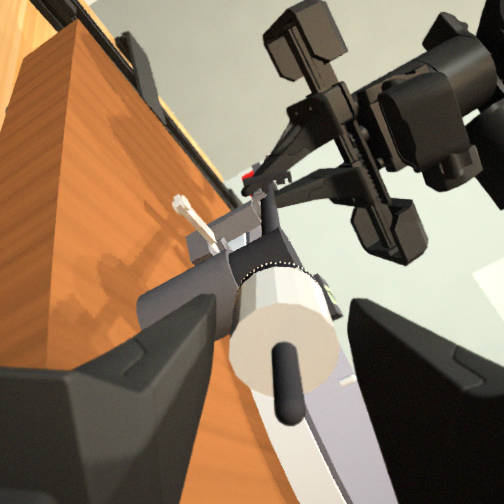

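Scene clock: 131.63 s.
left_arm: end_effector_position=(-0.0043, +0.1680, +0.1593) grip_measured=-0.600 end_effector_quat_wxyz=(+0.358, +0.517, +0.252, -0.735) end_effector_velocity=(+0.002, +0.001, -0.002) end_effector_angular_velocity=(+0.009, -0.019, +0.008) | right_arm: end_effector_position=(-0.1398, +0.0015, +0.1524) grip_measured=-0.050 end_effector_quat_wxyz=(+0.894, +0.006, -0.000, +0.447) end_effector_velocity=(+0.001, +0.000, -0.005) end_effector_angular_velocity=(-0.010, +0.003, +0.005)
Joint positions: left_arm=[-0.201  2.083  1.503 -0.841  0.311  1.112  0.01 ] | right_arm=[ 0.476  2.637  1.641  1.019  1.331 -0.012  0.037]
Joint velocities: left_arm=[-0.002 -0.002 -0.007  0.007 -0.022 -0.007  0.   ] | right_arm=[-0.002 -0.002 -0.007 -0.037 -0.007  0.037 -0.   ]
Motor temperatures (°C, as the motors report them): left_arm=[19 43 26 25 22 20] | right_arm=[19 59 31 30 23 20]
Heat: left arm: hottest shoulder 43 °C (+7.0 °C/min); right arm: hottest shoulder 59 °C (+13.0 °C/min). Fold the right arm in close to its base before you think long.
Hand target (left_arm): -0.006, +0.169, +0.162; -0.359, -0.516, -0.251, +0.736
Hand target (right_arm): -0.137, +0.001, +0.146; +0.895, -0.000, -0.000, +0.446
Off the commanded pose (left_arm): 0.003 m, 0 deg.
Off the commanded pose (right_arm): 0.007 m, 1 deg.
MOTOR HOT: still on. Now the hottest motor of the right arm, joint 2 (shoulder), reports 59 °C; a drive's own limit is 95 °C.
move: done
camera_calibration (this result's frames):
cam_left_wrist: T_world_to_cam=[[-0.802968, 0.595673, 0.0203878, -0.0990598], [0.596018, 0.802627, 0.0235134, -0.108779], [-0.00235749, 0.031032, -0.999516, 0.231925], [0, 0, 0, 1]] pos_world=[-0.0141607, 0.13912, 0.23639]
cam_right_wrist: T_world_to_cam=[[0.806649, -0.590927, 0.0110502, 0.121884], [-0.190938, -0.278244, -0.941341, 0.146436], [0.559339, 0.757222, -0.337276, 0.205205], [0, 0, 0, 1]] pos_world=[-0.185136, -0.0426164, 0.20571]

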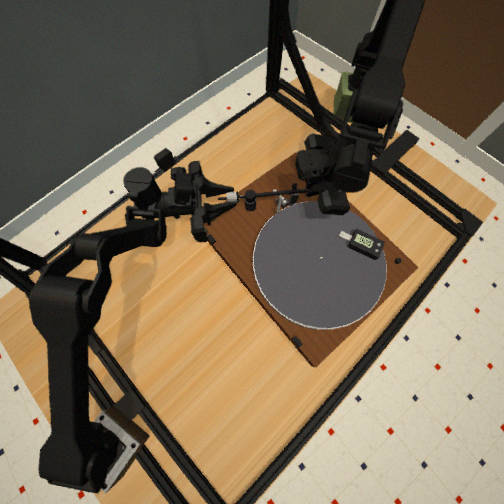

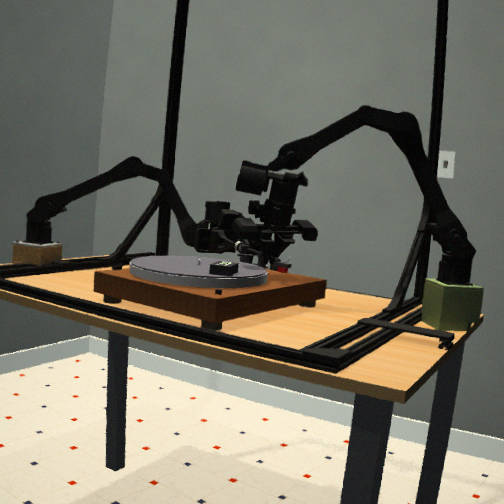

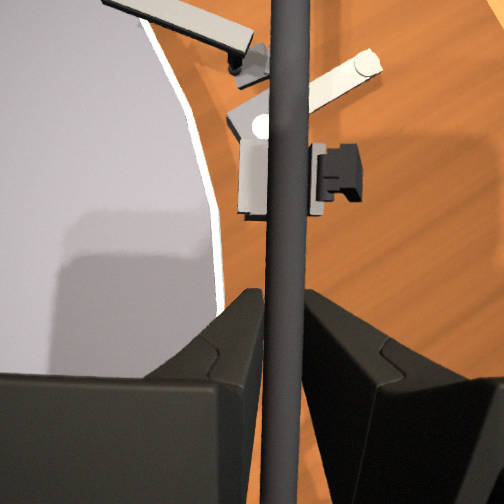

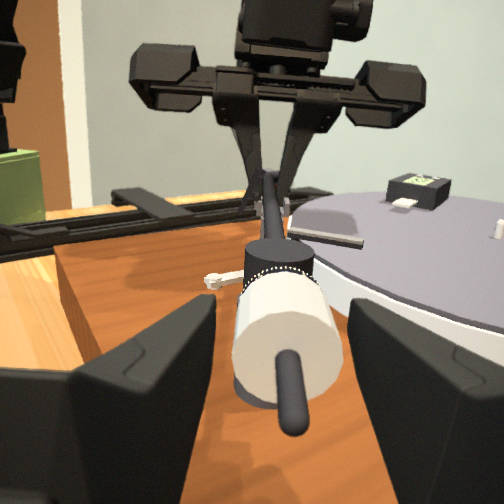

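Scene clock: 132.33 s.
left_arm: end_effector_position=(-0.0043, +0.1680, +0.1593) grip_measured=-0.401 end_effector_quat_wxyz=(+0.358, +0.517, +0.252, -0.735) end_effector_velocity=(-0.001, +0.002, -0.000) end_effector_angular_velocity=(+0.008, -0.005, -0.008) | right_arm: end_effector_position=(-0.1398, +0.0015, +0.1518) grip_measured=-0.050 end_effector_quat_wxyz=(+0.894, +0.006, +0.001, +0.447) end_effector_velocity=(+0.001, +0.000, -0.002) end_effector_angular_velocity=(-0.014, -0.014, +0.005)
Joint positions: left_arm=[-0.201  2.083  1.503 -0.841  0.311  1.112  0.019] | right_arm=[ 0.476  2.637  1.641  1.015  1.331 -0.007  0.037]
Joint velocities: left_arm=[-0.002 -0.002 -0.002 -0.007 -0.007  0.007  0.   ] | right_arm=[-0.002 -0.002 -0.007 -0.007 -0.007 -0.007 -0.   ]
Motor temperatures (°C, as the motors report them): left_arm=[19 43 26 25 22 20] | right_arm=[19 59 31 30 23 20]
Heat: left arm: hottest shoulder 43 °C (+7.1 °C/min); right arm: hottest shoulder 59 °C (+13.1 °C/min). Fold the right arm in close to its base before you think long.
Hand target (left_arm): -0.006, +0.169, +0.162; -0.359, -0.516, -0.251, +0.736
Hand target (right_arm): -0.137, +0.001, +0.146; +0.895, -0.000, -0.000, +0.446
Off the commanded pose (left_arm): 0.003 m, 0 deg.
Off the commanded pose (right_arm): 0.006 m, 1 deg.
MOTOR HOT: still on. Now the hottest motor of the right arm, joint 2 (shoulder), reports 59 °C; a drive's own limit is 95 °C.
move: done
camera_calibration (this result's frames):
cam_left_wrist: T_world_to_cam=[[-0.802968, 0.595673, 0.0203878, -0.0990598], [0.596018, 0.802627, 0.0235134, -0.108779], [-0.00235749, 0.031032, -0.999516, 0.231925], [0, 0, 0, 1]] pos_world=[-0.0141607, 0.13912, 0.23639]
cam_right_wrist: T_world_to_cam=[[0.806677, -0.590899, 0.0105129, 0.121922], [-0.191991, -0.278841, -0.94095, 0.145676], [0.558938, 0.757025, -0.338382, 0.205133], [0, 0, 0, 1]] pos_world=[-0.18504, -0.0426268, 0.205205]

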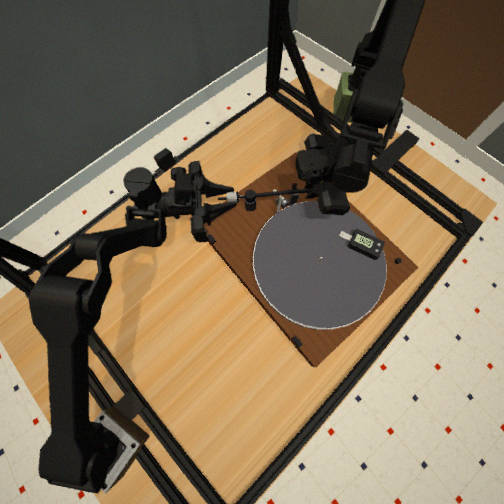

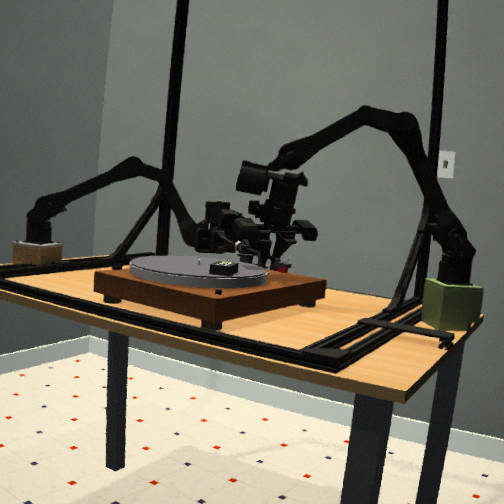

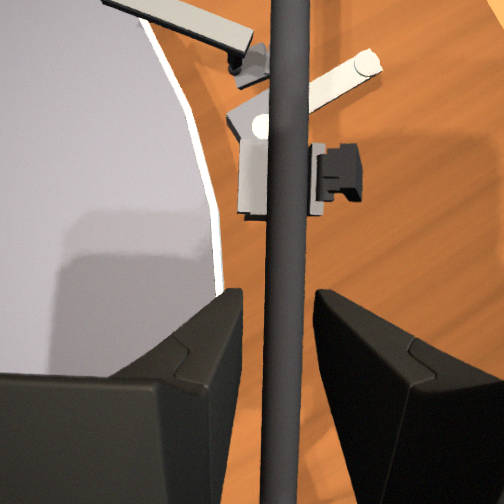

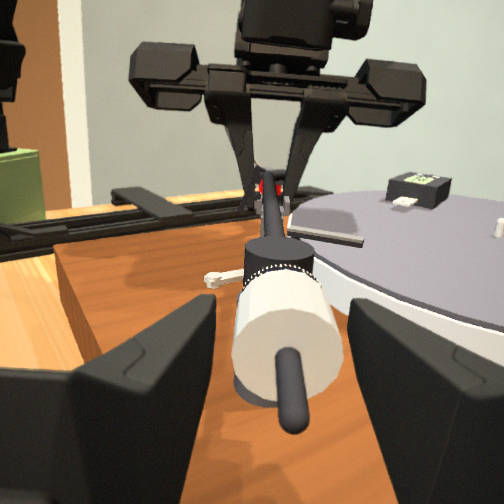

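Scene clock: 133.83 s.
left_arm: end_effector_position=(-0.0045, +0.1679, +0.1593) grip_measured=-0.400 end_effector_quat_wxyz=(+0.358, +0.518, +0.252, -0.735) end_effector_velocity=(-0.003, +0.001, +0.002) end_effector_angular_velocity=(+0.000, +0.010, +0.003) | right_arm: end_effector_position=(-0.1396, +0.0016, +0.1518) grip_measured=-0.050 end_effector_quat_wxyz=(+0.895, +0.006, +0.001, +0.447) end_effector_velocity=(+0.000, +0.002, +0.003) end_effector_angular_velocity=(+0.005, +0.002, +0.005)
Joint positions: left_arm=[-0.201  2.083  1.503 -0.841  0.311  1.112  0.019] | right_arm=[ 0.475  2.637  1.641  1.014  1.331 -0.007  0.037]
Joint velocities: left_arm=[-0.002 -0.007 -0.002 -0.007  0.007 -0.007 -0.   ] | right_arm=[-0.002 -0.002  0.002  0.007 -0.007 -0.007 -0.   ]
Motor temperatures (°C, as the motors report them): left_arm=[19 43 26 25 22 20] | right_arm=[19 59 31 30 23 20]
Heat: left arm: hottest shoulder 43 °C (+7.1 °C/min); right arm: hottest shoulder 59 °C (+12.2 °C/min). Fold the right arm in close to its base before you think long.
Hand target (left_arm): -0.006, +0.169, +0.162; -0.359, -0.516, -0.251, +0.736
Hand target (right_arm): -0.137, +0.001, +0.146; +0.895, +0.000, -0.000, +0.446
Off the commanded pose (left_arm): 0.003 m, 0 deg.
Off the commanded pose (right_arm): 0.006 m, 1 deg.
MOTOR HOT: still on. Now the hottest motor of the right arm, joint 2 (shoulder), reports 59 °C; a drive's own limit is 95 °C.
wait: 1.50 s; at rest by 0.17 s
camera_calibration (this result's frames):
cam_left_wrist: T_world_to_cam=[[-0.802741, 0.59598, 0.0203878, -0.0991969], [0.596324, 0.8024, 0.0235134, -0.108605], [-0.00234565, 0.0310329, -0.999516, 0.231926], [0, 0, 0, 1]] pos_world=[-0.0143219, 0.139066, 0.23639]
cam_right_wrist: T_world_to_cam=[[0.806453, -0.591204, 0.0105009, 0.121789], [-0.192156, -0.27883, -0.94092, 0.145672], [0.559204, 0.75679, -0.338467, 0.204995], [0, 0, 0, 1]] pos_world=[-0.18486, -0.0425185, 0.205171]

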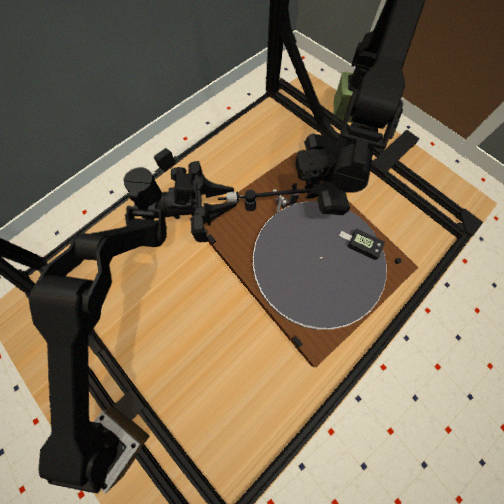

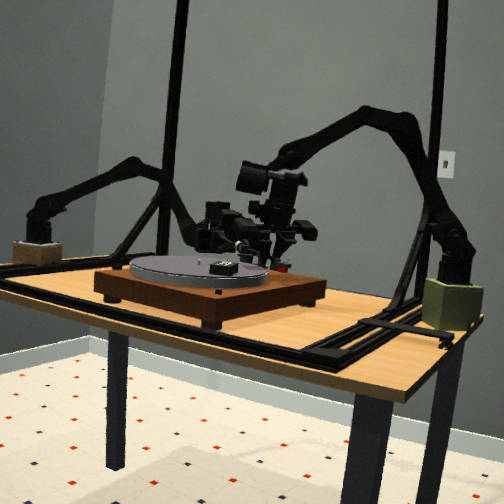

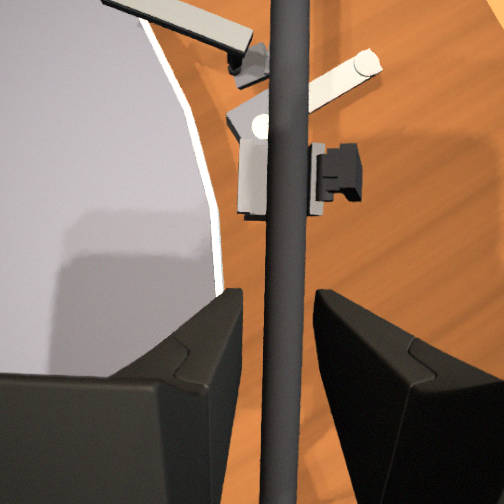

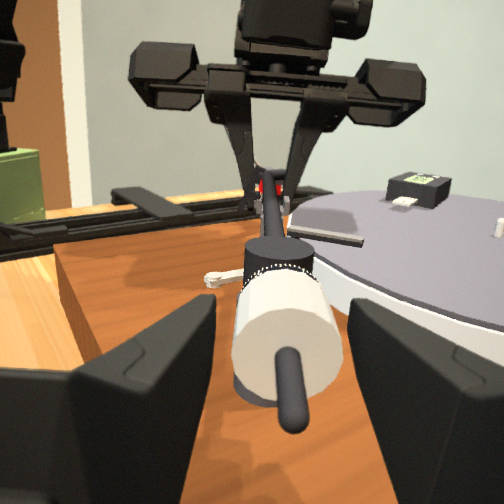

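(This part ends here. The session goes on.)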